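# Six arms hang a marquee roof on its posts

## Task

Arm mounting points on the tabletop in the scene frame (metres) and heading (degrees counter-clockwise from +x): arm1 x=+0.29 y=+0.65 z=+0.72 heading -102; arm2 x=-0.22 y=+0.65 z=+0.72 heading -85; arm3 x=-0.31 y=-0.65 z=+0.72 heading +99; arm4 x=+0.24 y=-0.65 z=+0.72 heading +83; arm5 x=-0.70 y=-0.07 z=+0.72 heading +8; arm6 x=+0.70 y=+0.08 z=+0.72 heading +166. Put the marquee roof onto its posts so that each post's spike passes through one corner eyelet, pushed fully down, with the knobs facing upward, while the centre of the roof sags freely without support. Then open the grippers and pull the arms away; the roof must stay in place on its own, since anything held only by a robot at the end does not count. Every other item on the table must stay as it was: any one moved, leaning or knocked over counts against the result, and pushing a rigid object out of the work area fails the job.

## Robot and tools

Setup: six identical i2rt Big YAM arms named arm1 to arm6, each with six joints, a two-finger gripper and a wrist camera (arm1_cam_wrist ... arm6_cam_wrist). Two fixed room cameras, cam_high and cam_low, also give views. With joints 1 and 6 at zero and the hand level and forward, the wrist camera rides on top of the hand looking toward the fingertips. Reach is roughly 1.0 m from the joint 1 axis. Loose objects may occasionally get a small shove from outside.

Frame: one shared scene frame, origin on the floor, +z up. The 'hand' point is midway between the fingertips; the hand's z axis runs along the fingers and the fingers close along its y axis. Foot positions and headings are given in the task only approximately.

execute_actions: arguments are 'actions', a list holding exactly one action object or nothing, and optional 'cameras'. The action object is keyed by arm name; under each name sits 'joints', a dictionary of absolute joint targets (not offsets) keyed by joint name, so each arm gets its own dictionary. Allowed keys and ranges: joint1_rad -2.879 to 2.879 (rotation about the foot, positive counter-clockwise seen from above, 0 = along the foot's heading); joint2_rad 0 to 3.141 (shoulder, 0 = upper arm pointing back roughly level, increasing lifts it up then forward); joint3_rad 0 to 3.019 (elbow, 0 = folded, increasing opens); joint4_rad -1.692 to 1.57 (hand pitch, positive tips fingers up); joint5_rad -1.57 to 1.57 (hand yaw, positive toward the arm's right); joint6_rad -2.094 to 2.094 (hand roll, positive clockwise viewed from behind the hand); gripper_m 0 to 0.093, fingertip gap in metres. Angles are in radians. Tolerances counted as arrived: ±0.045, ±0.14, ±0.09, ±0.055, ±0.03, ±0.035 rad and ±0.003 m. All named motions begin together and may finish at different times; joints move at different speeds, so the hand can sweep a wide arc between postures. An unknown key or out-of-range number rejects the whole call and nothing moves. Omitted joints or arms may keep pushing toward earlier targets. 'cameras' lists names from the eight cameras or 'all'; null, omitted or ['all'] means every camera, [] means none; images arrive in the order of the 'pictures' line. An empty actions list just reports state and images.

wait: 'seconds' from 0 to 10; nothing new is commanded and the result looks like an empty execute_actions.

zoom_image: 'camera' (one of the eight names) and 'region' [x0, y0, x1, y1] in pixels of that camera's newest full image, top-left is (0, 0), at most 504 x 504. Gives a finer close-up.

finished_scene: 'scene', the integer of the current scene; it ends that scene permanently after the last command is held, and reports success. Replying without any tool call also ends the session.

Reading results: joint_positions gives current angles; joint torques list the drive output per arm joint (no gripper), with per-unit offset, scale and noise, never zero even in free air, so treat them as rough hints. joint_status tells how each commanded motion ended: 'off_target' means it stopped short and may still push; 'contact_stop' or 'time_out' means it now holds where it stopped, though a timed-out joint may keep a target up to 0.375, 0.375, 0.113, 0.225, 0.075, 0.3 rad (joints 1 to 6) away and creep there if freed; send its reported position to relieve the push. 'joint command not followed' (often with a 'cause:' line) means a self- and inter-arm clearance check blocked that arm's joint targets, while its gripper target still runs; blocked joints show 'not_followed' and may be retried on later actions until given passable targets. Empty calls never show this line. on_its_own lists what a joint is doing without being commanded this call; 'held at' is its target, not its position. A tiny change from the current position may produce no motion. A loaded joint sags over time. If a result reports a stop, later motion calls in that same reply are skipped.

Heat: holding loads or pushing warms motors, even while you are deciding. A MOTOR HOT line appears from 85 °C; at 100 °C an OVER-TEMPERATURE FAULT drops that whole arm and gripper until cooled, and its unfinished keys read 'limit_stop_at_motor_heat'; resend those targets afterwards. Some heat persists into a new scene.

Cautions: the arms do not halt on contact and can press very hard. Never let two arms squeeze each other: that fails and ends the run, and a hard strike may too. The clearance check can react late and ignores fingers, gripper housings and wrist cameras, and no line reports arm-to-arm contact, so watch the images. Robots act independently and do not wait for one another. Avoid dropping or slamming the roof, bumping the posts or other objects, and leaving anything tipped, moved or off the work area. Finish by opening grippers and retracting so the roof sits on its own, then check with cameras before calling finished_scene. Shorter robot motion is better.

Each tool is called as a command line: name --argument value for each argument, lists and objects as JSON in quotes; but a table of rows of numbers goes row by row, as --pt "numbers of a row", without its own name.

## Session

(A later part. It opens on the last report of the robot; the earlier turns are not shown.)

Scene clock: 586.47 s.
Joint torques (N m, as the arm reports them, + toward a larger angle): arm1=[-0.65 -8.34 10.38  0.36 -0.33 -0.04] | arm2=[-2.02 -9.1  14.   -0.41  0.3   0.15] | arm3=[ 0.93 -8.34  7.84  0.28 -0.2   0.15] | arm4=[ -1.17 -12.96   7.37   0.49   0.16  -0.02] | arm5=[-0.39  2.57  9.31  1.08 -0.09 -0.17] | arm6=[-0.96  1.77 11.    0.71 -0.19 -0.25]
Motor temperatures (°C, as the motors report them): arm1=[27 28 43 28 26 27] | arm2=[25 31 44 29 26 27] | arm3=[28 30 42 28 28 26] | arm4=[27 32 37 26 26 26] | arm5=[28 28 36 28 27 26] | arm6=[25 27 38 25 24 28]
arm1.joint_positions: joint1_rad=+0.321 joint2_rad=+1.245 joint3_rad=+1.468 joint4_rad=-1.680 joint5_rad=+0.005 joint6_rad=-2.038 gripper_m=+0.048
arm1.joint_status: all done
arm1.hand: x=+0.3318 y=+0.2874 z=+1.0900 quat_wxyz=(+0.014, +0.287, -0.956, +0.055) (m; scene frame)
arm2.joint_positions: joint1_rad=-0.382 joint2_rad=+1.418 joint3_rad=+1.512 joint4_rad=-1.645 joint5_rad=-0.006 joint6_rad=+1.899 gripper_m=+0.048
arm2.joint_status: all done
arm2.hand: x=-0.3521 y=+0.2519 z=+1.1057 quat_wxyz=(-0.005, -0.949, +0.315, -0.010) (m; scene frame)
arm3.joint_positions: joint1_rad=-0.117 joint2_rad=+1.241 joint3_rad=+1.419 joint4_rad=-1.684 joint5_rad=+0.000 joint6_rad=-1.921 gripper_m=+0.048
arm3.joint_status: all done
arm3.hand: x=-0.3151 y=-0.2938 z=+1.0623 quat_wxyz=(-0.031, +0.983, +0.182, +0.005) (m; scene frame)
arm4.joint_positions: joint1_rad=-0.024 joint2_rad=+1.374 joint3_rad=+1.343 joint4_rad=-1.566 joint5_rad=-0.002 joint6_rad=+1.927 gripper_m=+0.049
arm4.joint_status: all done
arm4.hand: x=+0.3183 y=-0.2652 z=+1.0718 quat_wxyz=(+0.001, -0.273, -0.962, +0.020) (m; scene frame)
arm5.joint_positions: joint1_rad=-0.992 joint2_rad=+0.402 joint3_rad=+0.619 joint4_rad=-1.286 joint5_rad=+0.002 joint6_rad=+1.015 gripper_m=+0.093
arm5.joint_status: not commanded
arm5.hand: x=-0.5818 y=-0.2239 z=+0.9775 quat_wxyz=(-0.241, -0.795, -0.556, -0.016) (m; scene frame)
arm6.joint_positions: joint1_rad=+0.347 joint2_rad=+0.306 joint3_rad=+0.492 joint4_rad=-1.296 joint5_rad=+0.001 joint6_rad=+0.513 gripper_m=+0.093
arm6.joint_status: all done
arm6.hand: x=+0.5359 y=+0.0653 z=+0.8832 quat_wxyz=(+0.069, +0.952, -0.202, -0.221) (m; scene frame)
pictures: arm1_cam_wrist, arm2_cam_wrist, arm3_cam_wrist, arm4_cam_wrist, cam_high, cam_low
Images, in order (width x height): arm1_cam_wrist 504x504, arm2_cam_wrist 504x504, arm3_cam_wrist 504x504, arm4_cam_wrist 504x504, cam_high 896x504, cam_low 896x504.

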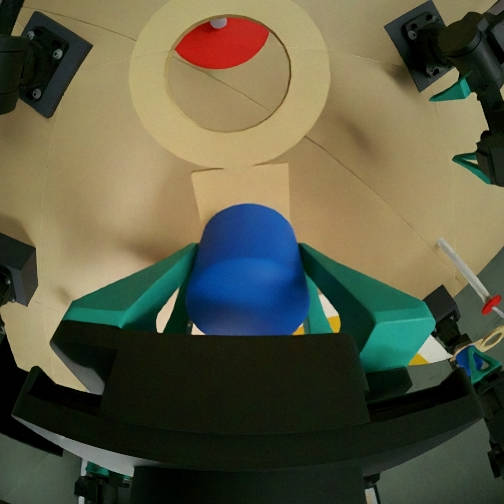

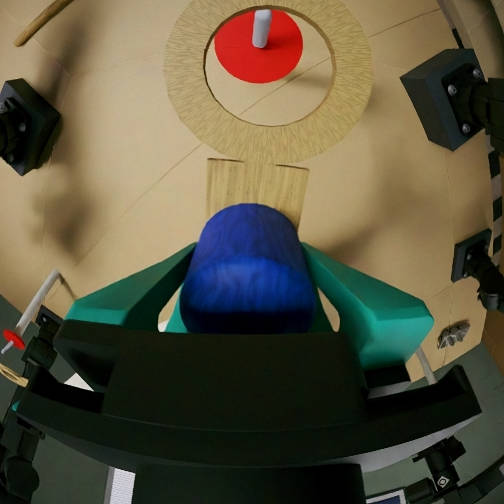

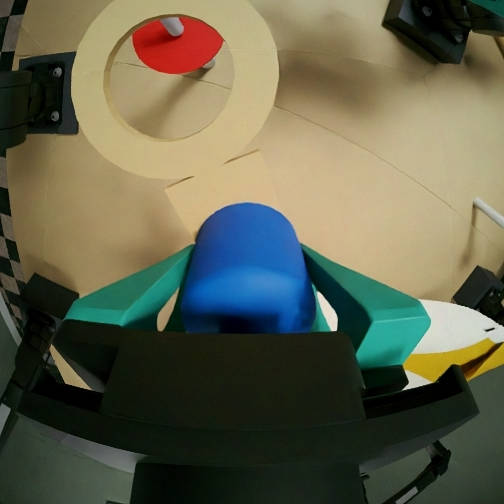

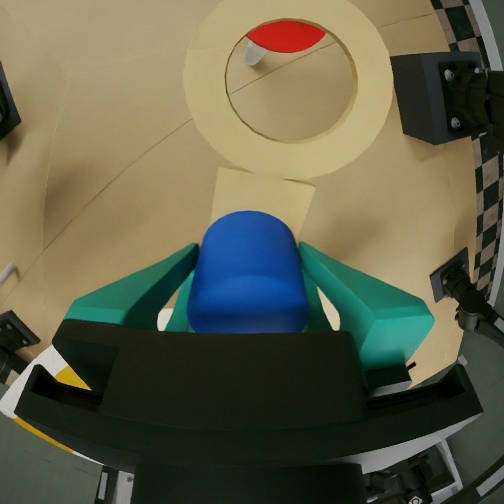

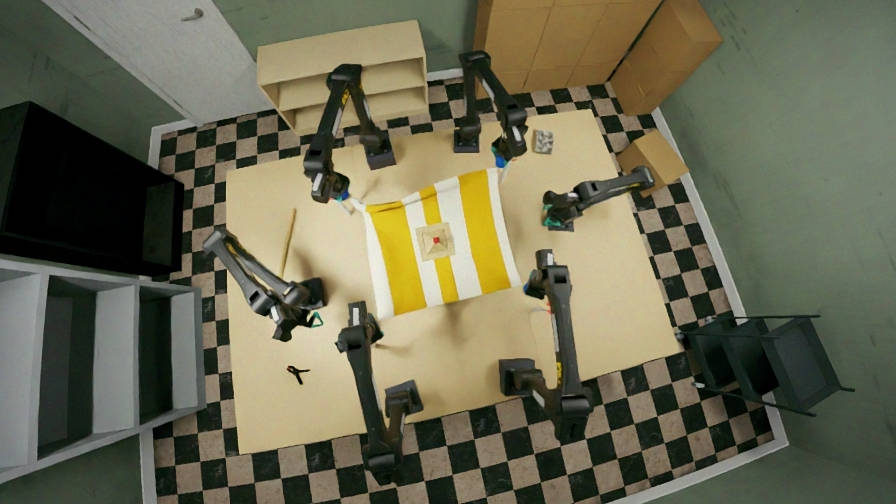

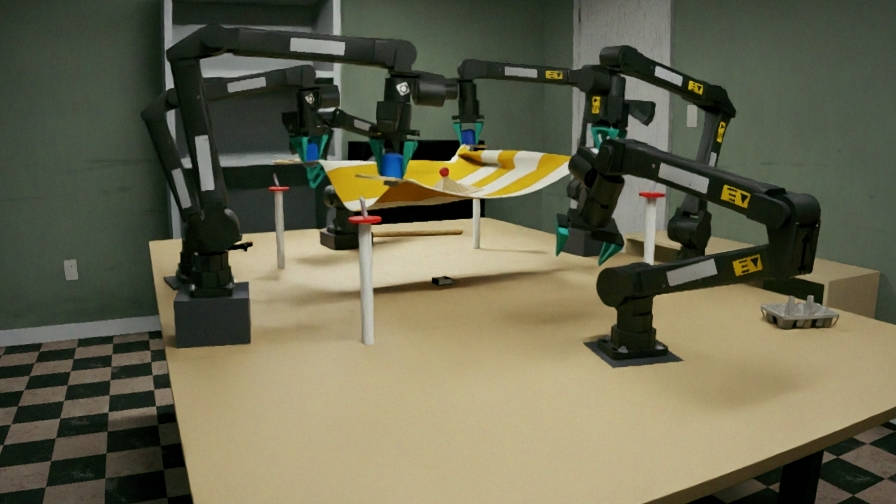

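execute_actions --actions '[]'

Scene clock: 606.70 s.
Joint torques (N m, as the arm reports them, + toward a larger angle): arm1=[-0.58 -8.28 10.31  0.28 -0.32 -0.06] | arm2=[-2.09 -9.33 14.01 -0.38  0.31  0.15] | arm3=[ 1.23 -8.29  7.73  0.26 -0.19  0.15] | arm4=[ -1.16 -12.84   7.31   0.52   0.17  -0.03] | arm5=[-0.41  2.57  9.28  1.06 -0.09 -0.16] | arm6=[-0.79  1.81 10.98  0.68 -0.17 -0.25]
Motor temperatures (°C, as the motors report them): arm1=[27 28 43 28 26 27] | arm2=[25 31 46 29 27 27] | arm3=[28 29 39 28 28 26] | arm4=[27 32 36 26 26 26] | arm5=[28 28 36 28 27 26] | arm6=[25 27 38 25 24 28]
arm1.joint_positions: joint1_rad=+0.321 joint2_rad=+1.245 joint3_rad=+1.468 joint4_rad=-1.680 joint5_rad=+0.005 joint6_rad=-2.038 gripper_m=+0.048
arm1.joint_status: all done
arm1.hand: x=+0.3318 y=+0.2874 z=+1.0900 quat_wxyz=(+0.014, +0.287, -0.956, +0.055) (m; scene frame)
arm2.joint_positions: joint1_rad=-0.382 joint2_rad=+1.418 joint3_rad=+1.512 joint4_rad=-1.645 joint5_rad=-0.006 joint6_rad=+1.899 gripper_m=+0.048
arm2.joint_status: all done
arm2.hand: x=-0.3521 y=+0.2519 z=+1.1057 quat_wxyz=(-0.005, -0.949, +0.314, -0.010) (m; scene frame)
arm3.joint_positions: joint1_rad=-0.117 joint2_rad=+1.241 joint3_rad=+1.419 joint4_rad=-1.684 joint5_rad=+0.000 joint6_rad=-1.921 gripper_m=+0.048
arm3.joint_status: all done
arm3.hand: x=-0.3151 y=-0.2938 z=+1.0623 quat_wxyz=(-0.031, +0.983, +0.182, +0.005) (m; scene frame)
arm4.joint_positions: joint1_rad=-0.024 joint2_rad=+1.374 joint3_rad=+1.343 joint4_rad=-1.566 joint5_rad=-0.002 joint6_rad=+1.927 gripper_m=+0.049
arm4.joint_status: all done
arm4.hand: x=+0.3183 y=-0.2652 z=+1.0718 quat_wxyz=(+0.001, -0.273, -0.962, +0.020) (m; scene frame)
arm5.joint_positions: joint1_rad=-0.992 joint2_rad=+0.402 joint3_rad=+0.619 joint4_rad=-1.286 joint5_rad=+0.002 joint6_rad=+1.015 gripper_m=+0.093
arm5.joint_status: not commanded
arm5.hand: x=-0.5818 y=-0.2239 z=+0.9775 quat_wxyz=(-0.241, -0.795, -0.556, -0.016) (m; scene frame)
arm6.joint_positions: joint1_rad=+0.347 joint2_rad=+0.306 joint3_rad=+0.492 joint4_rad=-1.296 joint5_rad=+0.001 joint6_rad=+0.512 gripper_m=+0.093
arm6.joint_status: all done
arm6.hand: x=+0.5359 y=+0.0653 z=+0.8832 quat_wxyz=(+0.069, +0.952, -0.202, -0.221) (m; scene frame)
pictures: arm1_cam_wrist, arm2_cam_wrist, arm3_cam_wrist, arm4_cam_wrist, arm5_cam_wrist, arm6_cam_wrist, cam_high, cam_low
Images, in order (width x height): arm1_cam_wrist 504x504, arm2_cam_wrist 504x504, arm3_cam_wrist 504x504, arm4_cam_wrist 504x504, arm5_cam_wrist 504x504, arm6_cam_wrist 504x504, cam_high 896x504, cam_low 896x504.

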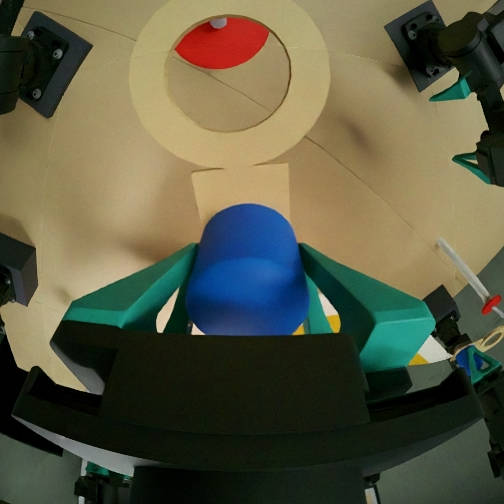

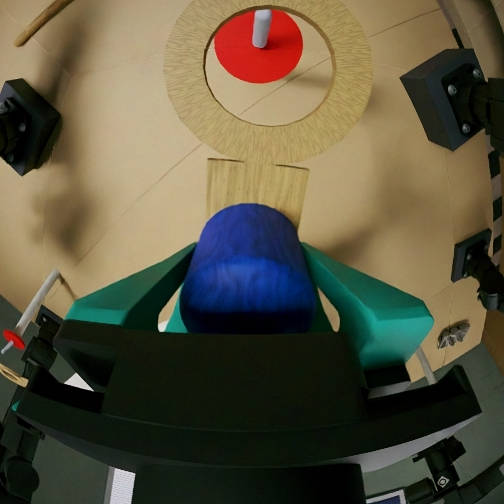

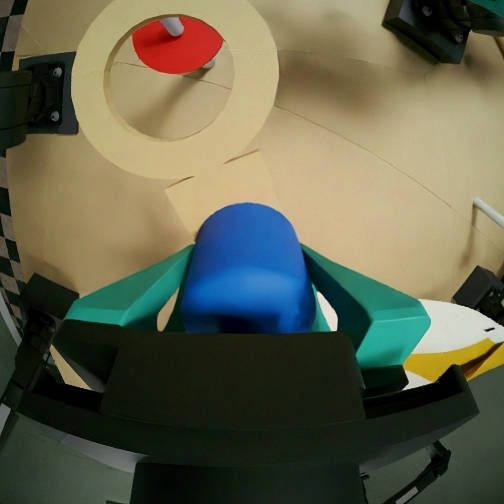

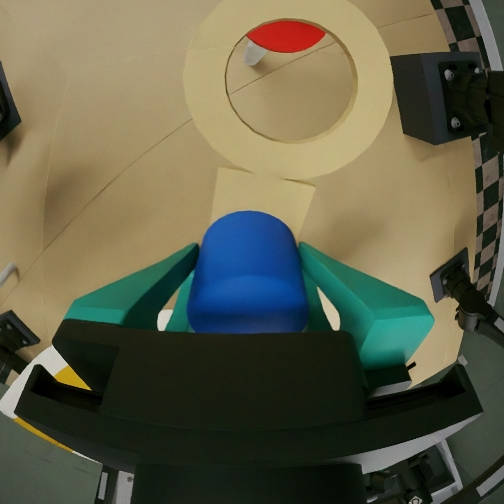

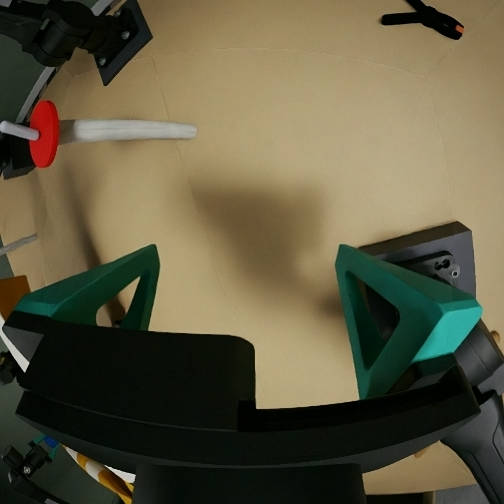

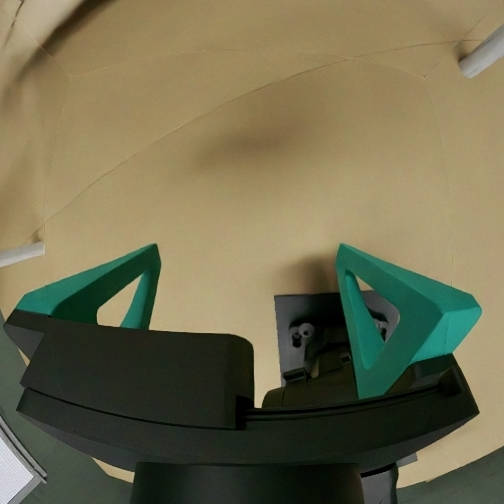

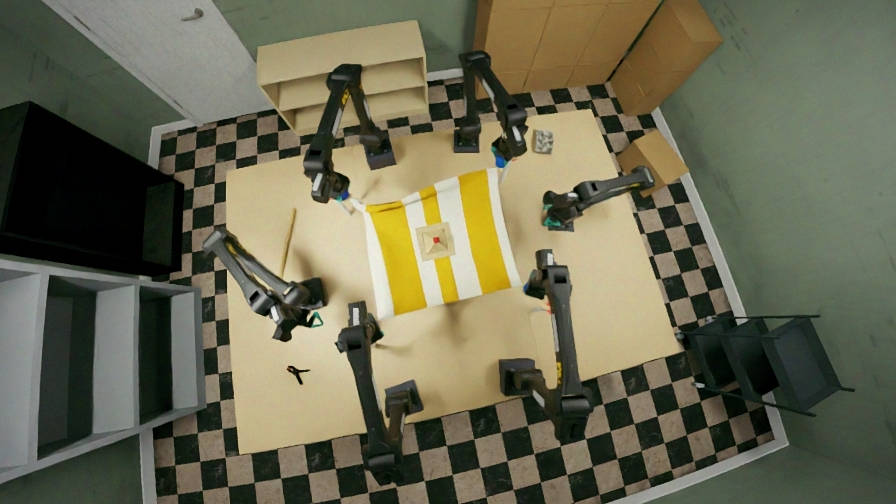

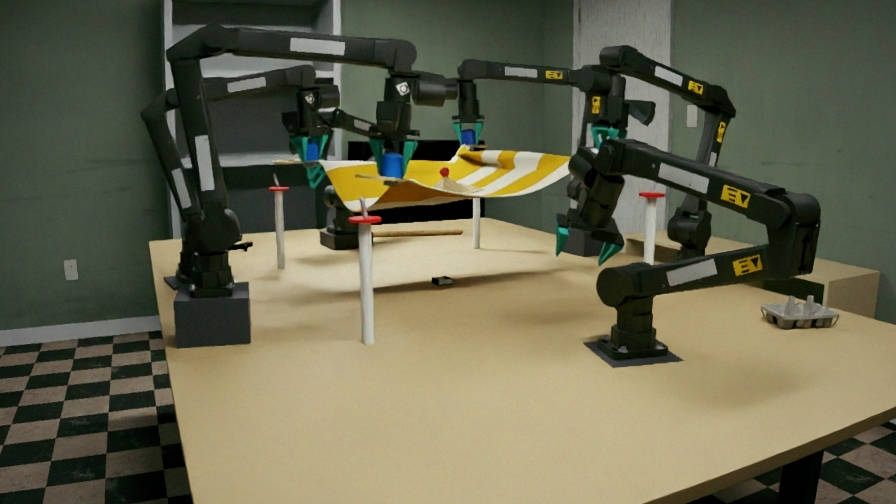

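execute_actions --actions '[{"arm1":{"joints":{"joint1_rad":0.432,"joint2_rad":1.180,"joint3_rad":1.417,"joint4_rad":-1.69,"joint6_rad":-1.933}},"arm2":{"joints":{"joint1_rad":-0.454,"joint4_rad":-1.672,"joint6_rad":1.834}},"arm3":{"joints":{"joint1_rad":-0.006,"joint2_rad":1.177,"joint3_rad":1.369,"joint4_rad":-1.69,"joint6_rad":-1.817}},"arm4":{"joints":{"joint1_rad":-0.182,"joint2_rad":1.286,"joint3_rad":1.262,"joint4_rad":-1.566,"joint6_rad":1.776}}}]' --cameras '["arm1_cam_wrist","arm2_cam_wrist","arm3_cam_wrist","arm4_cam_wrist","cam_low","cam_high"]'

Scene clock: 659.47 s.
Joint torques (N m, as the arm reports them, + toward a larger angle): arm1=[  1.18 -10.13   9.71   0.18  -1.04   0.22] | arm2=[-3.8  -9.33 13.96 -0.36  0.73  0.16] | arm3=[ 2.04 -9.61  8.08  0.25 -0.71  0.1 ] | arm4=[ -2.4  -11.16   6.65   0.15   0.84  -0.08] | arm5=[-0.46  2.47  9.29  1.07 -0.1  -0.17] | arm6=[-0.88  1.84 10.96  0.73 -0.18 -0.24]
Motor temperatures (°C, as the motors report them): arm1=[27 28 43 28 27 27] | arm2=[25 31 48 29 27 27] | arm3=[28 29 38 28 28 26] | arm4=[27 32 36 26 26 26] | arm5=[28 28 36 28 27 26] | arm6=[25 27 39 25 24 28]
arm1.joint_positions: joint1_rad=+0.406 joint2_rad=+1.214 joint3_rad=+1.414 joint4_rad=-1.680 joint5_rad=+0.020 joint6_rad=-1.954 gripper_m=+0.048
arm1.joint_status: all done
arm1.hand: x=+0.3569 y=+0.3067 z=+1.0792 quat_wxyz=(+0.015, +0.287, -0.957, +0.044) (m; scene frame)
arm2.joint_positions: joint1_rad=-0.432 joint2_rad=+1.418 joint3_rad=+1.512 joint4_rad=-1.665 joint5_rad=-0.016 joint6_rad=+1.831 gripper_m=+0.048
arm2.joint_status: all done
arm2.hand: x=-0.3684 y=+0.2627 z=+1.1054 quat_wxyz=(+0.004, -0.952, +0.306, -0.015) (m; scene frame)
arm3.joint_positions: joint1_rad=-0.015 joint2_rad=+1.200 joint3_rad=+1.369 joint4_rad=-1.684 joint5_rad=+0.012 joint6_rad=-1.822 gripper_m=+0.048
arm3.joint_status: all done
arm3.hand: x=-0.3469 y=-0.3130 z=+1.0563 quat_wxyz=(-0.026, +0.983, +0.183, +0.008) (m; scene frame)
arm4.joint_positions: joint1_rad=-0.172 joint2_rad=+1.304 joint3_rad=+1.265 joint4_rad=-1.558 joint5_rad=-0.018 joint6_rad=+1.801 gripper_m=+0.049
arm4.joint_status: all done
arm4.hand: x=+0.3619 y=-0.3050 z=+1.0677 quat_wxyz=(+0.011, -0.284, -0.959, +0.019) (m; scene frame)
arm5.joint_positions: joint1_rad=-0.992 joint2_rad=+0.402 joint3_rad=+0.619 joint4_rad=-1.286 joint5_rad=+0.002 joint6_rad=+1.015 gripper_m=+0.093
arm5.joint_status: not commanded
arm5.hand: x=-0.5818 y=-0.2239 z=+0.9775 quat_wxyz=(-0.241, -0.795, -0.556, -0.016) (m; scene frame)
arm6.joint_positions: joint1_rad=+0.347 joint2_rad=+0.306 joint3_rad=+0.492 joint4_rad=-1.296 joint5_rad=+0.001 joint6_rad=+0.512 gripper_m=+0.093
arm6.joint_status: not commanded
arm6.hand: x=+0.5359 y=+0.0653 z=+0.8832 quat_wxyz=(+0.069, +0.952, -0.202, -0.221) (m; scene frame)
pictures: arm1_cam_wrist, arm2_cam_wrist, arm3_cam_wrist, arm4_cam_wrist, cam_high, cam_low
Images, in order (width x height): arm1_cam_wrist 504x504, arm2_cam_wrist 504x504, arm3_cam_wrist 504x504, arm4_cam_wrist 504x504, cam_high 896x504, cam_low 896x504.

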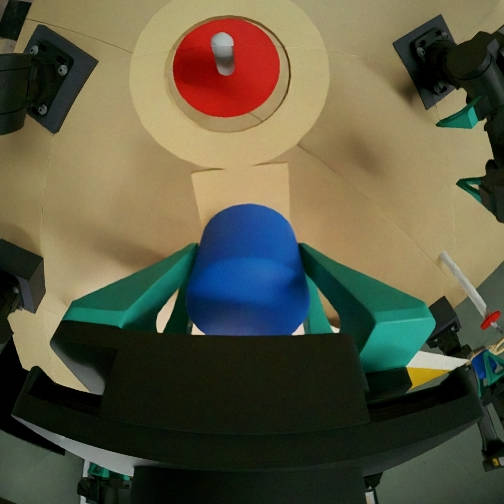

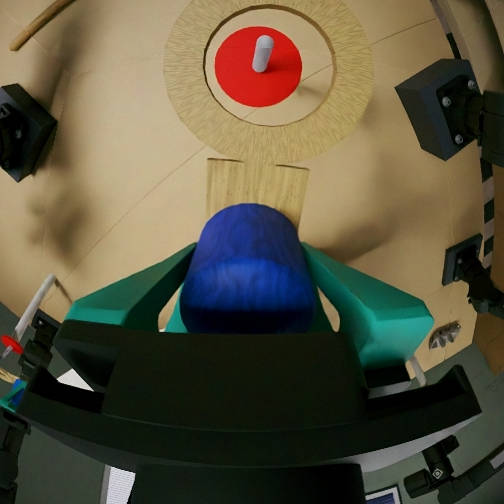

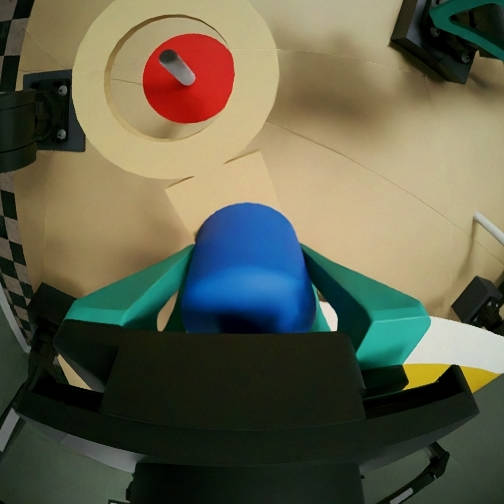

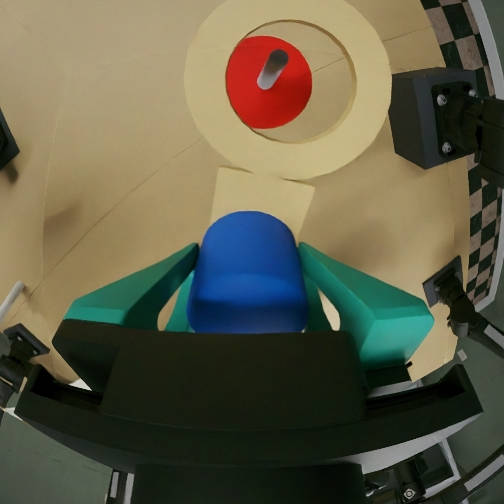

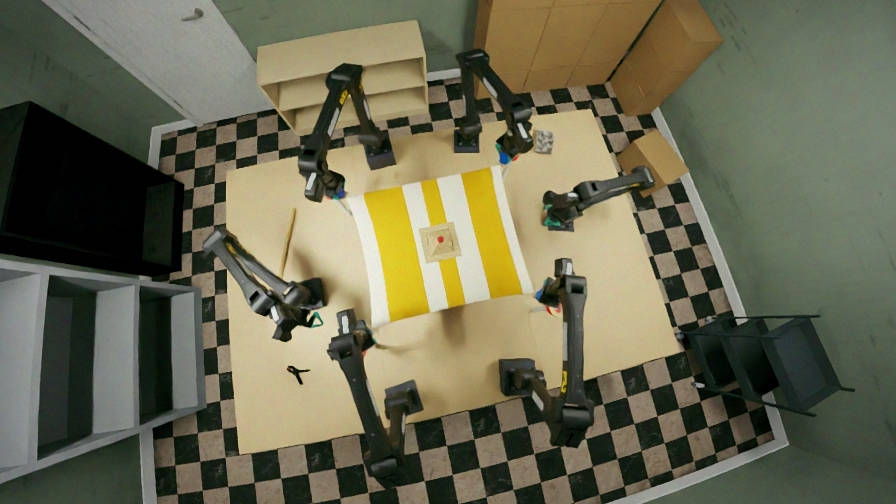

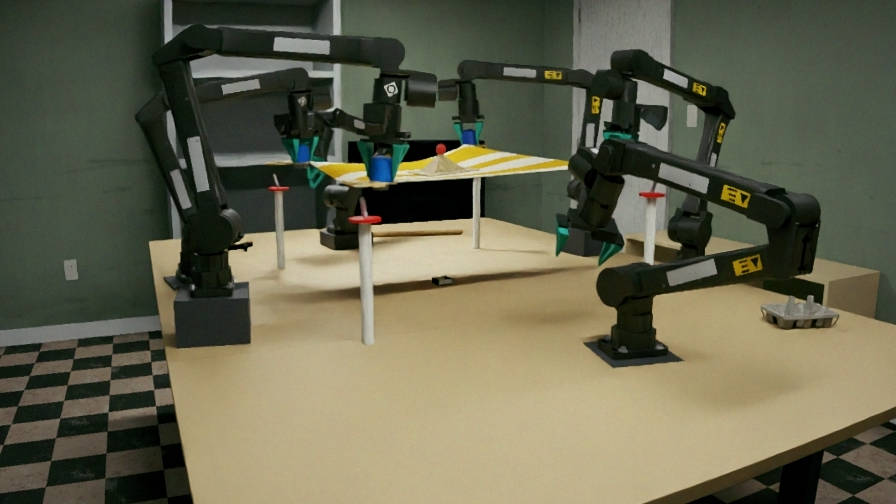

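zoom_image --camera "cam_low" --region '[240, 120, 500, 260]'

zoom_image --camera "cam_low" --region '[440, 100, 700, 240]'

Region (240, 120, 500, 260) of cam_low's 896x504 image, scaled by 1.938, with more detail than that image has; it fills the top 271 rows of this view, and the rest is white.

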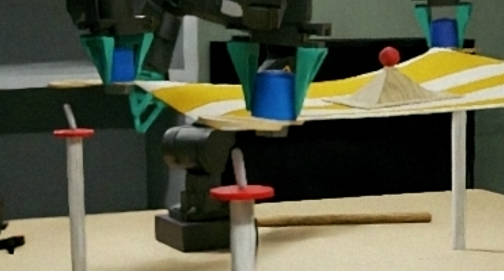

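Region (440, 100, 700, 240) of cam_low's 896x504 image, scaled by 1.938, with more detail than that image has; it fills the top 271 rows of this view, and the rest is white.

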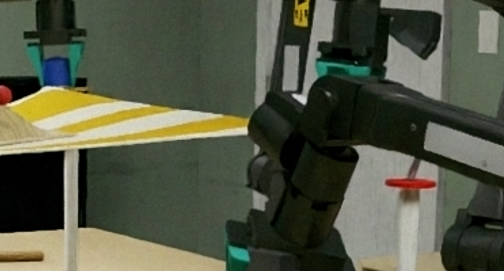

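execute_actions --actions '[{"arm1":{"joints":{"joint3_rad":1.380,"joint4_rad":-1.655}},"arm2":{"joints":{"joint3_rad":1.448,"joint4_rad":-1.598}},"arm3":{"joints":{"joint3_rad":1.305,"joint4_rad":-1.630}},"arm4":{"joints":{"joint3_rad":1.201,"joint4_rad":-1.485}}}]' --cameras '[]'

execute_actions --actions '[{"arm1":{"joints":{"joint3_rad":1.348,"joint4_rad":-1.633}},"arm2":{"joints":{"joint3_rad":1.382,"joint4_rad":-1.532}},"arm3":{"joints":{"joint3_rad":1.239,"joint4_rad":-1.572}},"arm4":{"joints":{"joint3_rad":1.135,"joint4_rad":-1.405}}}]' --cameras '["arm1_cam_wrist","arm2_cam_wrist","arm3_cam_wrist","arm4_cam_wrist","cam_low"]'

Scene clock: 703.07 s.
Joint torques (N m, as the arm reports them, + toward a larger angle): arm1=[ 1.04 -9.82  9.59  0.32 -1.04  0.2 ] | arm2=[-3.69 -9.37 11.59  0.13  0.72  0.18] | arm3=[ 2.1  -9.25  7.9   0.5  -0.7   0.06] | arm4=[ -2.53 -10.93   6.81   0.22   0.86  -0.08] | arm5=[-0.46  2.55  9.27  1.06 -0.09 -0.17] | arm6=[-0.85  1.62 10.99  0.72 -0.18 -0.26]
Motor temperatures (°C, as the motors report them): arm1=[27 28 42 28 28 27] | arm2=[25 31 49 29 27 27] | arm3=[28 29 38 28 29 26] | arm4=[27 32 36 26 26 26] | arm5=[28 28 36 28 27 26] | arm6=[25 27 39 25 24 28]
arm1.joint_positions: joint1_rad=+0.406 joint2_rad=+1.212 joint3_rad=+1.380 joint4_rad=-1.648 joint5_rad=+0.020 joint6_rad=-1.953 gripper_m=+0.048
arm1.joint_status: all done
arm1.hand: x=+0.3572 y=+0.3053 z=+1.0670 quat_wxyz=(+0.015, +0.287, -0.957, +0.045) (m; scene frame)
arm2.joint_positions: joint1_rad=-0.432 joint2_rad=+1.420 joint3_rad=+1.436 joint4_rad=-1.606 joint5_rad=-0.016 joint6_rad=+1.830 gripper_m=+0.048
arm2.joint_status: all done
arm2.hand: x=-0.3671 y=+0.2651 z=+1.0758 quat_wxyz=(+0.014, -0.952, +0.306, -0.016) (m; scene frame)
arm3.joint_positions: joint1_rad=-0.015 joint2_rad=+1.197 joint3_rad=+1.306 joint4_rad=-1.629 joint5_rad=+0.012 joint6_rad=-1.822 gripper_m=+0.048
arm3.joint_status: all done
arm3.hand: x=-0.3470 y=-0.3123 z=+1.0332 quat_wxyz=(-0.024, +0.983, +0.182, +0.008) (m; scene frame)
arm4.joint_positions: joint1_rad=-0.172 joint2_rad=+1.303 joint3_rad=+1.202 joint4_rad=-1.479 joint5_rad=-0.018 joint6_rad=+1.800 gripper_m=+0.049
arm4.joint_status: all done
arm4.hand: x=+0.3624 y=-0.3032 z=+1.0437 quat_wxyz=(+0.011, -0.283, -0.959, +0.010) (m; scene frame)
arm5.joint_positions: joint1_rad=-0.992 joint2_rad=+0.402 joint3_rad=+0.619 joint4_rad=-1.286 joint5_rad=+0.002 joint6_rad=+1.015 gripper_m=+0.093
arm5.joint_status: not commanded
arm5.hand: x=-0.5818 y=-0.2239 z=+0.9775 quat_wxyz=(-0.241, -0.795, -0.556, -0.016) (m; scene frame)
arm6.joint_positions: joint1_rad=+0.347 joint2_rad=+0.306 joint3_rad=+0.492 joint4_rad=-1.296 joint5_rad=+0.001 joint6_rad=+0.512 gripper_m=+0.093
arm6.joint_status: not commanded
arm6.hand: x=+0.5359 y=+0.0653 z=+0.8832 quat_wxyz=(+0.069, +0.952, -0.202, -0.221) (m; scene frame)
pictures: none
No camera images: the call's "cameras" was empty. Leave "cameras" out to get every camera's image.

Scene clock: 703.83 s.
Joint torques (N m, as the arm reports them, + toward a larger angle): arm1=[  1.32 -10.44   9.7    0.26  -1.03   0.2 ] | arm2=[-3.8  -9.26 11.33  0.12  0.73  0.2 ] | arm3=[ 2.24 -9.34  8.01  0.35 -0.71  0.05] | arm4=[ -2.52 -10.8    6.66   0.24   0.85  -0.08] | arm5=[-0.46  2.44  9.29  1.05 -0.1  -0.17] | arm6=[-0.66  1.73 10.96  0.68 -0.18 -0.25]
Motor temperatures (°C, as the motors report them): arm1=[27 28 42 28 28 27] | arm2=[25 31 49 29 27 27] | arm3=[28 29 38 28 29 26] | arm4=[27 32 36 26 26 26] | arm5=[28 28 36 28 27 26] | arm6=[25 27 39 25 24 28]
arm1.joint_positions: joint1_rad=+0.406 joint2_rad=+1.211 joint3_rad=+1.347 joint4_rad=-1.625 joint5_rad=+0.020 joint6_rad=-1.952 gripper_m=+0.048
arm1.joint_status: all done
arm1.hand: x=+0.3570 y=+0.3058 z=+1.0547 quat_wxyz=(+0.015, +0.286, -0.957, +0.040) (m; scene frame)
arm2.joint_positions: joint1_rad=-0.432 joint2_rad=+1.420 joint3_rad=+1.371 joint4_rad=-1.540 joint5_rad=-0.016 joint6_rad=+1.830 gripper_m=+0.048
arm2.joint_status: all done
arm2.hand: x=-0.3667 y=+0.2654 z=+1.0510 quat_wxyz=(+0.013, -0.952, +0.306, -0.016) (m; scene frame)
arm3.joint_positions: joint1_rad=-0.015 joint2_rad=+1.196 joint3_rad=+1.240 joint4_rad=-1.570 joint5_rad=+0.012 joint6_rad=-1.822 gripper_m=+0.048
arm3.joint_status: all done
arm3.hand: x=-0.3470 y=-0.3123 z=+1.0084 quat_wxyz=(-0.021, +0.983, +0.182, +0.008) (m; scene frame)
arm4.joint_positions: joint1_rad=-0.172 joint2_rad=+1.302 joint3_rad=+1.137 joint4_rad=-1.398 joint5_rad=-0.018 joint6_rad=+1.799 gripper_m=+0.049
arm4.joint_status: all done
arm4.hand: x=+0.3624 y=-0.3030 z=+1.0193 quat_wxyz=(+0.010, -0.283, -0.959, +0.002) (m; scene frame)
arm5.joint_positions: joint1_rad=-0.992 joint2_rad=+0.402 joint3_rad=+0.619 joint4_rad=-1.286 joint5_rad=+0.002 joint6_rad=+1.015 gripper_m=+0.093
arm5.joint_status: not commanded
arm5.hand: x=-0.5818 y=-0.2239 z=+0.9775 quat_wxyz=(-0.241, -0.795, -0.556, -0.016) (m; scene frame)
arm6.joint_positions: joint1_rad=+0.347 joint2_rad=+0.306 joint3_rad=+0.492 joint4_rad=-1.296 joint5_rad=+0.001 joint6_rad=+0.512 gripper_m=+0.093
arm6.joint_status: not commanded
arm6.hand: x=+0.5359 y=+0.0653 z=+0.8832 quat_wxyz=(+0.069, +0.952, -0.202, -0.221) (m; scene frame)
pictures: arm1_cam_wrist, arm2_cam_wrist, arm3_cam_wrist, arm4_cam_wrist, cam_low
Images, in order (width x height): arm1_cam_wrist 504x504, arm2_cam_wrist 504x504, arm3_cam_wrist 504x504, arm4_cam_wrist 504x504, cam_low 896x504.

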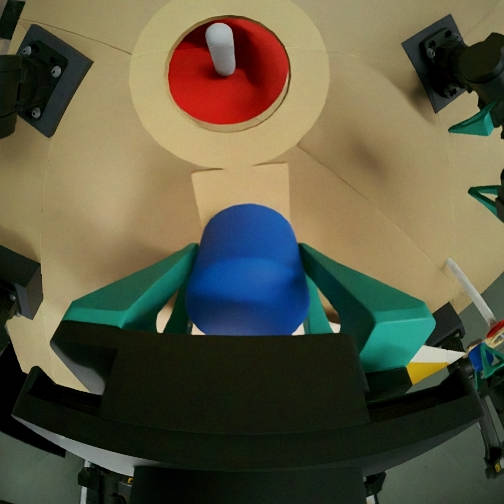

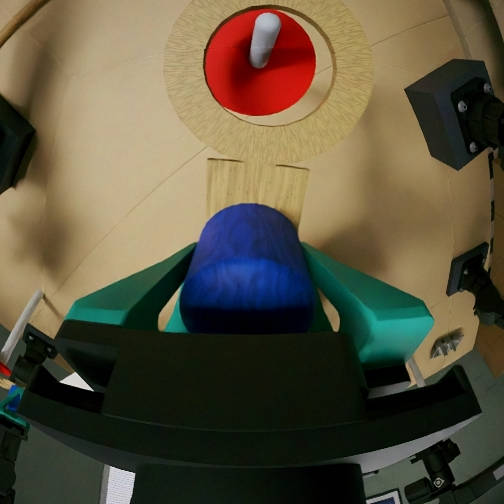

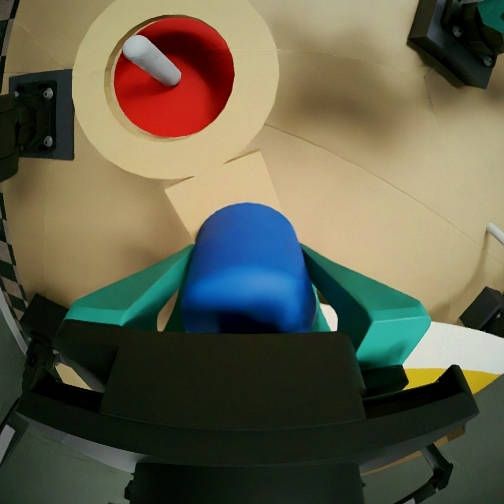

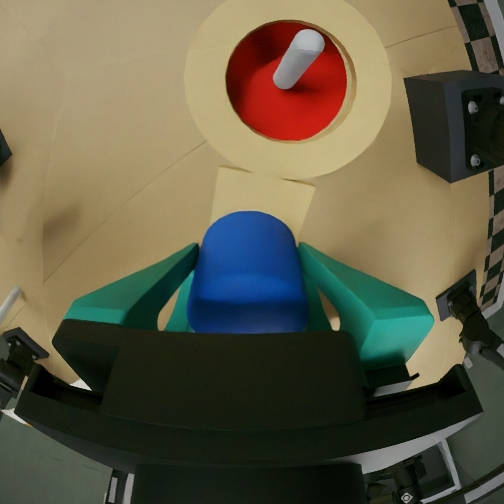

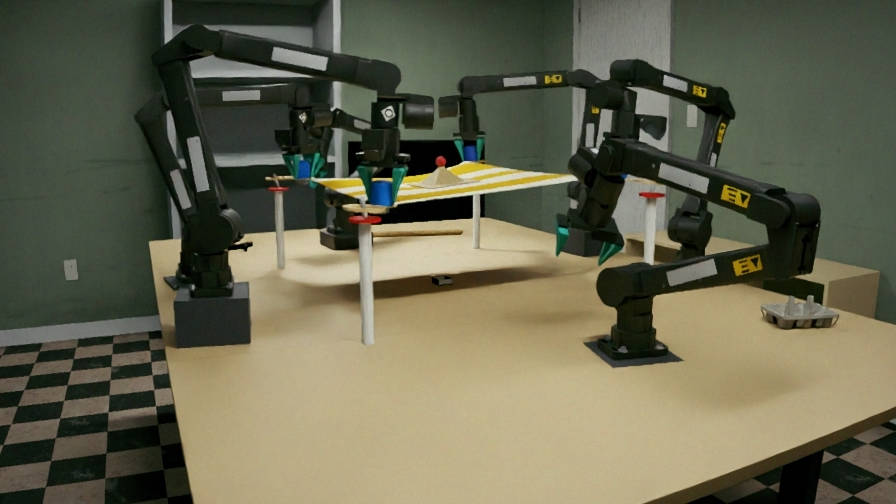

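zoom_image --camera "cam_low" --region '[250, 150, 430, 240]'

zoom_image --camera "cam_low" --region '[590, 150, 710, 220]'

Region (250, 150, 430, 240) of cam_low's 896x504 image, scaled by 2.800, with more detail than that image has.

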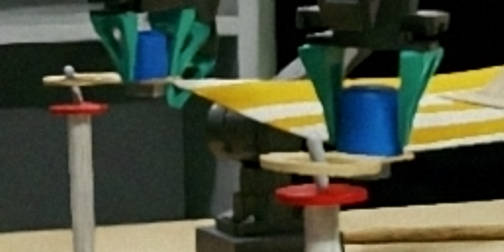

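Region (590, 150, 710, 220) of cam_low's 896x504 image, scaled by 4.200, with more detail than that image has; it fills the top 294 rows of this view, and the rest is white.

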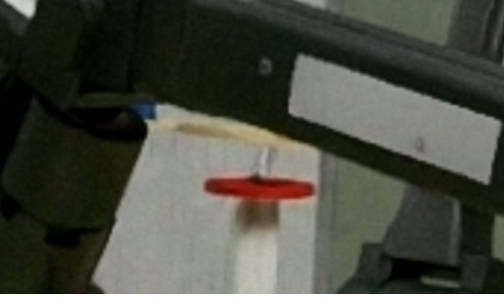

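execute_actions --actions '[{"arm1":{"joints":{"joint3_rad":1.295,"joint4_rad":-1.589}},"arm2":{"joints":{"joint3_rad":1.303,"joint4_rad":-1.422}},"arm3":{"joints":{"joint3_rad":1.189,"joint4_rad":-1.522}},"arm4":{"joints":{"joint3_rad":1.098,"joint4_rad":-1.357}}}]' --cameras '["arm1_cam_wrist","arm2_cam_wrist","arm3_cam_wrist","arm4_cam_wrist","cam_low"]'

Scene clock: 731.73 s.
Joint torques (N m, as the arm reports them, + toward a larger angle): arm1=[ 1.19 -9.61  9.8   0.3  -1.03  0.21] | arm2=[-3.75 -9.29 11.45  0.25  0.73  0.18] | arm3=[ 1.83 -9.36  8.02  0.48 -0.72  0.09] | arm4=[ -2.53 -10.53   6.49   0.25   0.84  -0.07] | arm5=[-0.36  2.57  9.28  1.07 -0.09 -0.17] | arm6=[-0.69  1.8  10.96  0.71 -0.2  -0.25]
Motor temperatures (°C, as the motors report them): arm1=[27 28 42 28 29 27] | arm2=[25 31 47 29 28 27] | arm3=[28 30 38 28 29 26] | arm4=[27 32 36 26 26 26] | arm5=[28 28 36 28 27 26] | arm6=[25 27 39 25 24 28]
arm1.joint_positions: joint1_rad=+0.406 joint2_rad=+1.209 joint3_rad=+1.294 joint4_rad=-1.580 joint5_rad=+0.020 joint6_rad=-1.952 gripper_m=+0.048
arm1.joint_status: all done
arm1.hand: x=+0.3569 y=+0.3062 z=+1.0346 quat_wxyz=(+0.014, +0.287, -0.957, +0.036) (m; scene frame)
arm2.joint_positions: joint1_rad=-0.432 joint2_rad=+1.420 joint3_rad=+1.292 joint4_rad=-1.432 joint5_rad=-0.016 joint6_rad=+1.830 gripper_m=+0.048
arm2.joint_status: all done
arm2.hand: x=-0.3677 y=+0.2614 z=+1.0206 quat_wxyz=(-0.001, -0.952, +0.306, -0.015) (m; scene frame)
arm3.joint_positions: joint1_rad=-0.015 joint2_rad=+1.196 joint3_rad=+1.192 joint4_rad=-1.521 joint5_rad=+0.012 joint6_rad=-1.822 gripper_m=+0.048
arm3.joint_status: all done
arm3.hand: x=-0.3470 y=-0.3119 z=+0.9900 quat_wxyz=(-0.021, +0.983, +0.182, +0.008) (m; scene frame)
arm4.joint_positions: joint1_rad=-0.172 joint2_rad=+1.302 joint3_rad=+1.102 joint4_rad=-1.350 joint5_rad=-0.018 joint6_rad=+1.799 gripper_m=+0.049
arm4.joint_status: all done
arm4.hand: x=+0.3626 y=-0.3023 z=+1.0066 quat_wxyz=(+0.010, -0.283, -0.959, -0.005) (m; scene frame)
arm5.joint_positions: joint1_rad=-0.992 joint2_rad=+0.402 joint3_rad=+0.619 joint4_rad=-1.286 joint5_rad=+0.002 joint6_rad=+1.015 gripper_m=+0.093
arm5.joint_status: not commanded
arm5.hand: x=-0.5818 y=-0.2239 z=+0.9775 quat_wxyz=(-0.241, -0.795, -0.556, -0.016) (m; scene frame)
arm6.joint_positions: joint1_rad=+0.347 joint2_rad=+0.306 joint3_rad=+0.492 joint4_rad=-1.296 joint5_rad=+0.001 joint6_rad=+0.512 gripper_m=+0.093
arm6.joint_status: not commanded
arm6.hand: x=+0.5359 y=+0.0653 z=+0.8832 quat_wxyz=(+0.069, +0.952, -0.202, -0.221) (m; scene frame)
pictures: arm1_cam_wrist, arm2_cam_wrist, arm3_cam_wrist, arm4_cam_wrist, cam_low
Images, in order (width x height): arm1_cam_wrist 504x504, arm2_cam_wrist 504x504, arm3_cam_wrist 504x504, arm4_cam_wrist 504x504, cam_low 896x504.

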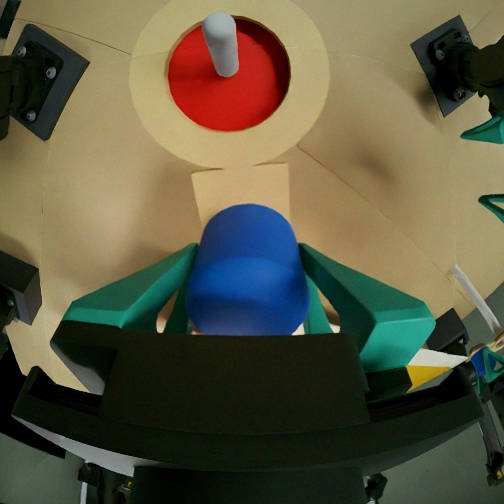

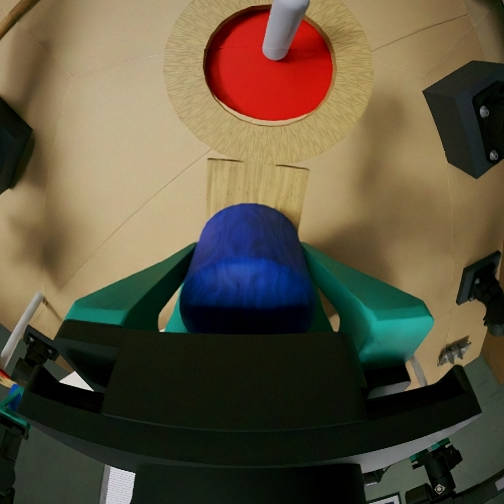

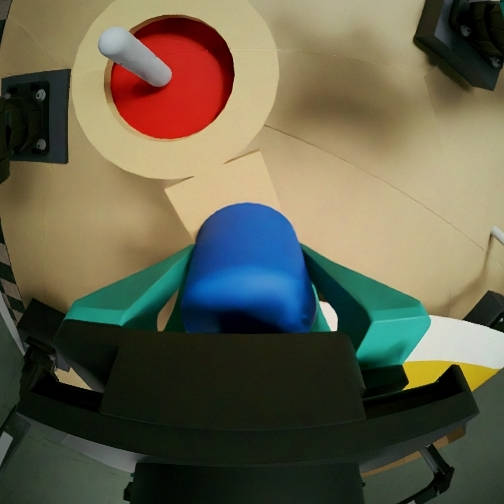

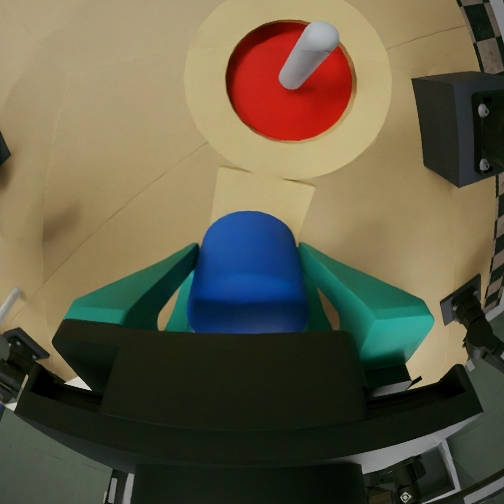

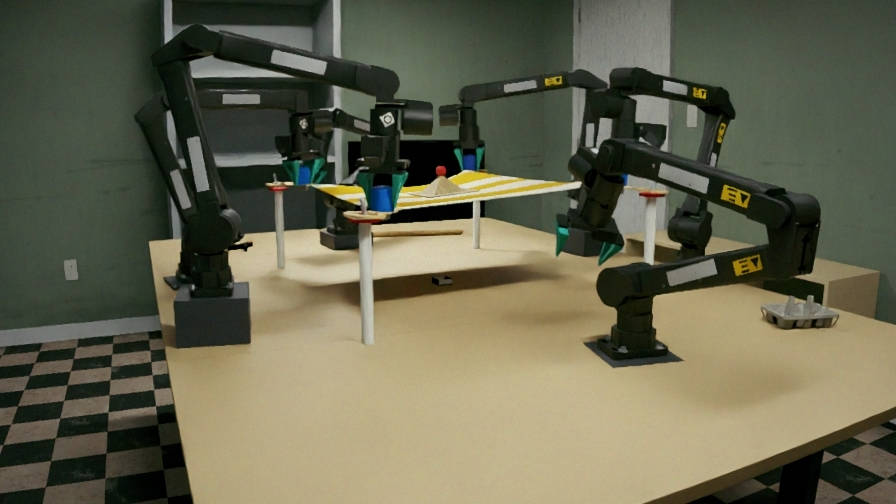

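execute_actions --actions '[{"arm1":{"joints":{"joint1_rad":0.358,"joint4_rad":-1.556,"joint6_rad":-1.995}},"arm2":{"joints":{"joint1_rad":-0.398,"joint3_rad":1.293,"joint4_rad":-1.395,"joint6_rad":1.86}},"arm3":{"joints":{"joint1_rad":-0.069,"joint4_rad":-1.482,"joint6_rad":-1.872}},"arm4":{"joints":{"joint1_rad":-0.109,"joint4_rad":-1.314,"joint6_rad":1.859}}}]' --cameras '["arm1_cam_wrist","arm2_cam_wrist","arm3_cam_wrist","arm4_cam_wrist","cam_low"]'

Scene clock: 750.10 s.
Joint torques (N m, as the arm reports them, + toward a larger angle): arm1=[-0.78 -9.87  9.91  0.65 -0.61  0.02] | arm2=[-1.99 -9.39 10.87  0.37  0.2   0.29] | arm3=[ 0.96 -9.39  8.19  0.81 -0.22 -0.08] | arm4=[ -1.16 -10.8    6.88   0.64   0.03   0.23] | arm5=[-0.43  2.51  9.31  1.04 -0.1  -0.16] | arm6=[-0.96  1.81 10.98  0.7  -0.21 -0.25]
Motor temperatures (°C, as the motors report them): arm1=[27 28 42 28 29 27] | arm2=[25 31 47 29 28 27] | arm3=[28 30 38 28 29 26] | arm4=[27 32 35 26 26 26] | arm5=[28 28 36 28 27 26] | arm6=[25 26 39 25 24 28]
arm1.joint_positions: joint1_rad=+0.358 joint2_rad=+1.209 joint3_rad=+1.294 joint4_rad=-1.558 joint5_rad=+0.010 joint6_rad=-1.987 gripper_m=+0.048
arm1.joint_status: all done
arm1.hand: x=+0.3424 y=+0.2982 z=+1.0350 quat_wxyz=(+0.013, +0.280, -0.959, +0.047) (m; scene frame)
arm2.joint_positions: joint1_rad=-0.396 joint2_rad=+1.420 joint3_rad=+1.287 joint4_rad=-1.407 joint5_rad=-0.003 joint6_rad=+1.847 gripper_m=+0.048
arm2.joint_status: all done
arm2.hand: x=-0.3572 y=+0.2527 z=+1.0190 quat_wxyz=(-0.011, -0.955, +0.297, -0.008) (m; scene frame)
arm3.joint_positions: joint1_rad=-0.063 joint2_rad=+1.196 joint3_rad=+1.189 joint4_rad=-1.488 joint5_rad=+0.000 joint6_rad=-1.860 gripper_m=+0.048
arm3.joint_status: all done
arm3.hand: x=-0.3336 y=-0.3032 z=+0.9894 quat_wxyz=(-0.037, +0.983, +0.178, +0.004) (m; scene frame)
arm4.joint_positions: joint1_rad=-0.113 joint2_rad=+1.302 joint3_rad=+1.097 joint4_rad=-1.317 joint5_rad=+0.002 joint6_rad=+1.844 gripper_m=+0.049
arm4.joint_status: all done
arm4.hand: x=+0.3472 y=-0.2906 z=+1.0047 quat_wxyz=(+0.001, -0.276, -0.961, -0.018) (m; scene frame)
arm5.joint_positions: joint1_rad=-0.992 joint2_rad=+0.402 joint3_rad=+0.619 joint4_rad=-1.286 joint5_rad=+0.002 joint6_rad=+1.015 gripper_m=+0.093
arm5.joint_status: not commanded
arm5.hand: x=-0.5818 y=-0.2239 z=+0.9775 quat_wxyz=(-0.241, -0.795, -0.556, -0.016) (m; scene frame)
arm6.joint_positions: joint1_rad=+0.347 joint2_rad=+0.306 joint3_rad=+0.492 joint4_rad=-1.296 joint5_rad=+0.001 joint6_rad=+0.512 gripper_m=+0.093
arm6.joint_status: not commanded
arm6.hand: x=+0.5359 y=+0.0653 z=+0.8832 quat_wxyz=(+0.069, +0.952, -0.202, -0.221) (m; scene frame)
pictures: arm1_cam_wrist, arm2_cam_wrist, arm3_cam_wrist, arm4_cam_wrist, cam_low
Images, in order (width x height): arm1_cam_wrist 504x504, arm2_cam_wrist 504x504, arm3_cam_wrist 504x504, arm4_cam_wrist 504x504, cam_low 896x504.

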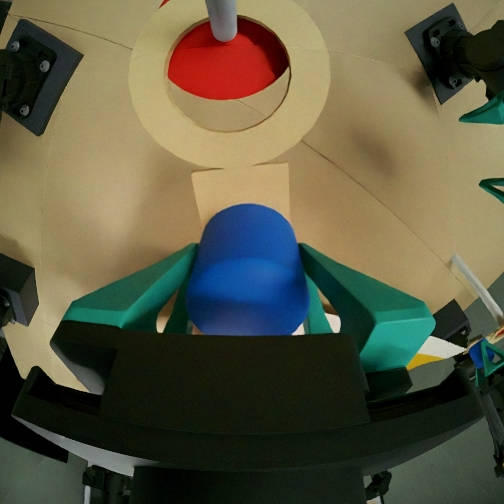

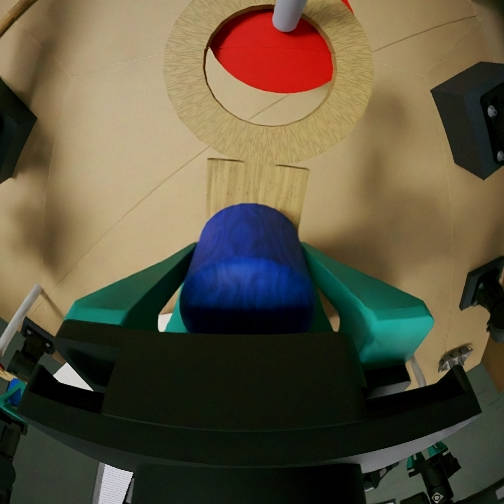

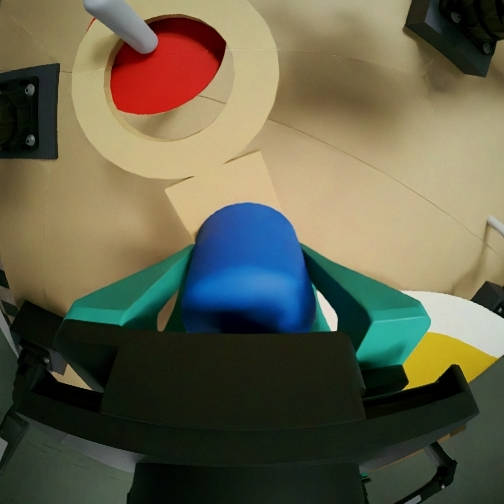

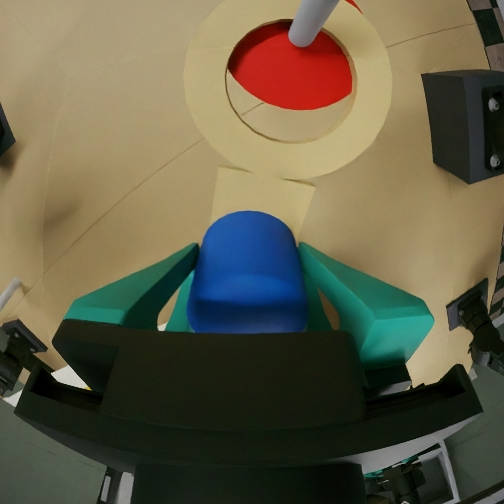

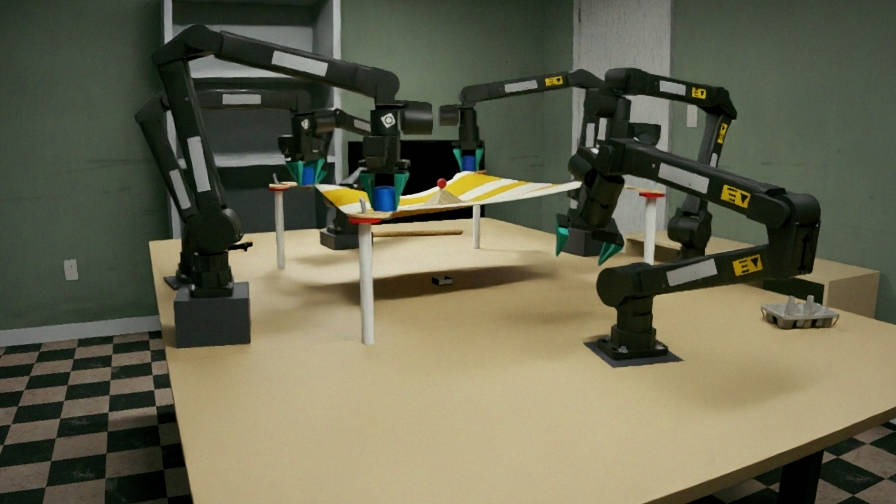

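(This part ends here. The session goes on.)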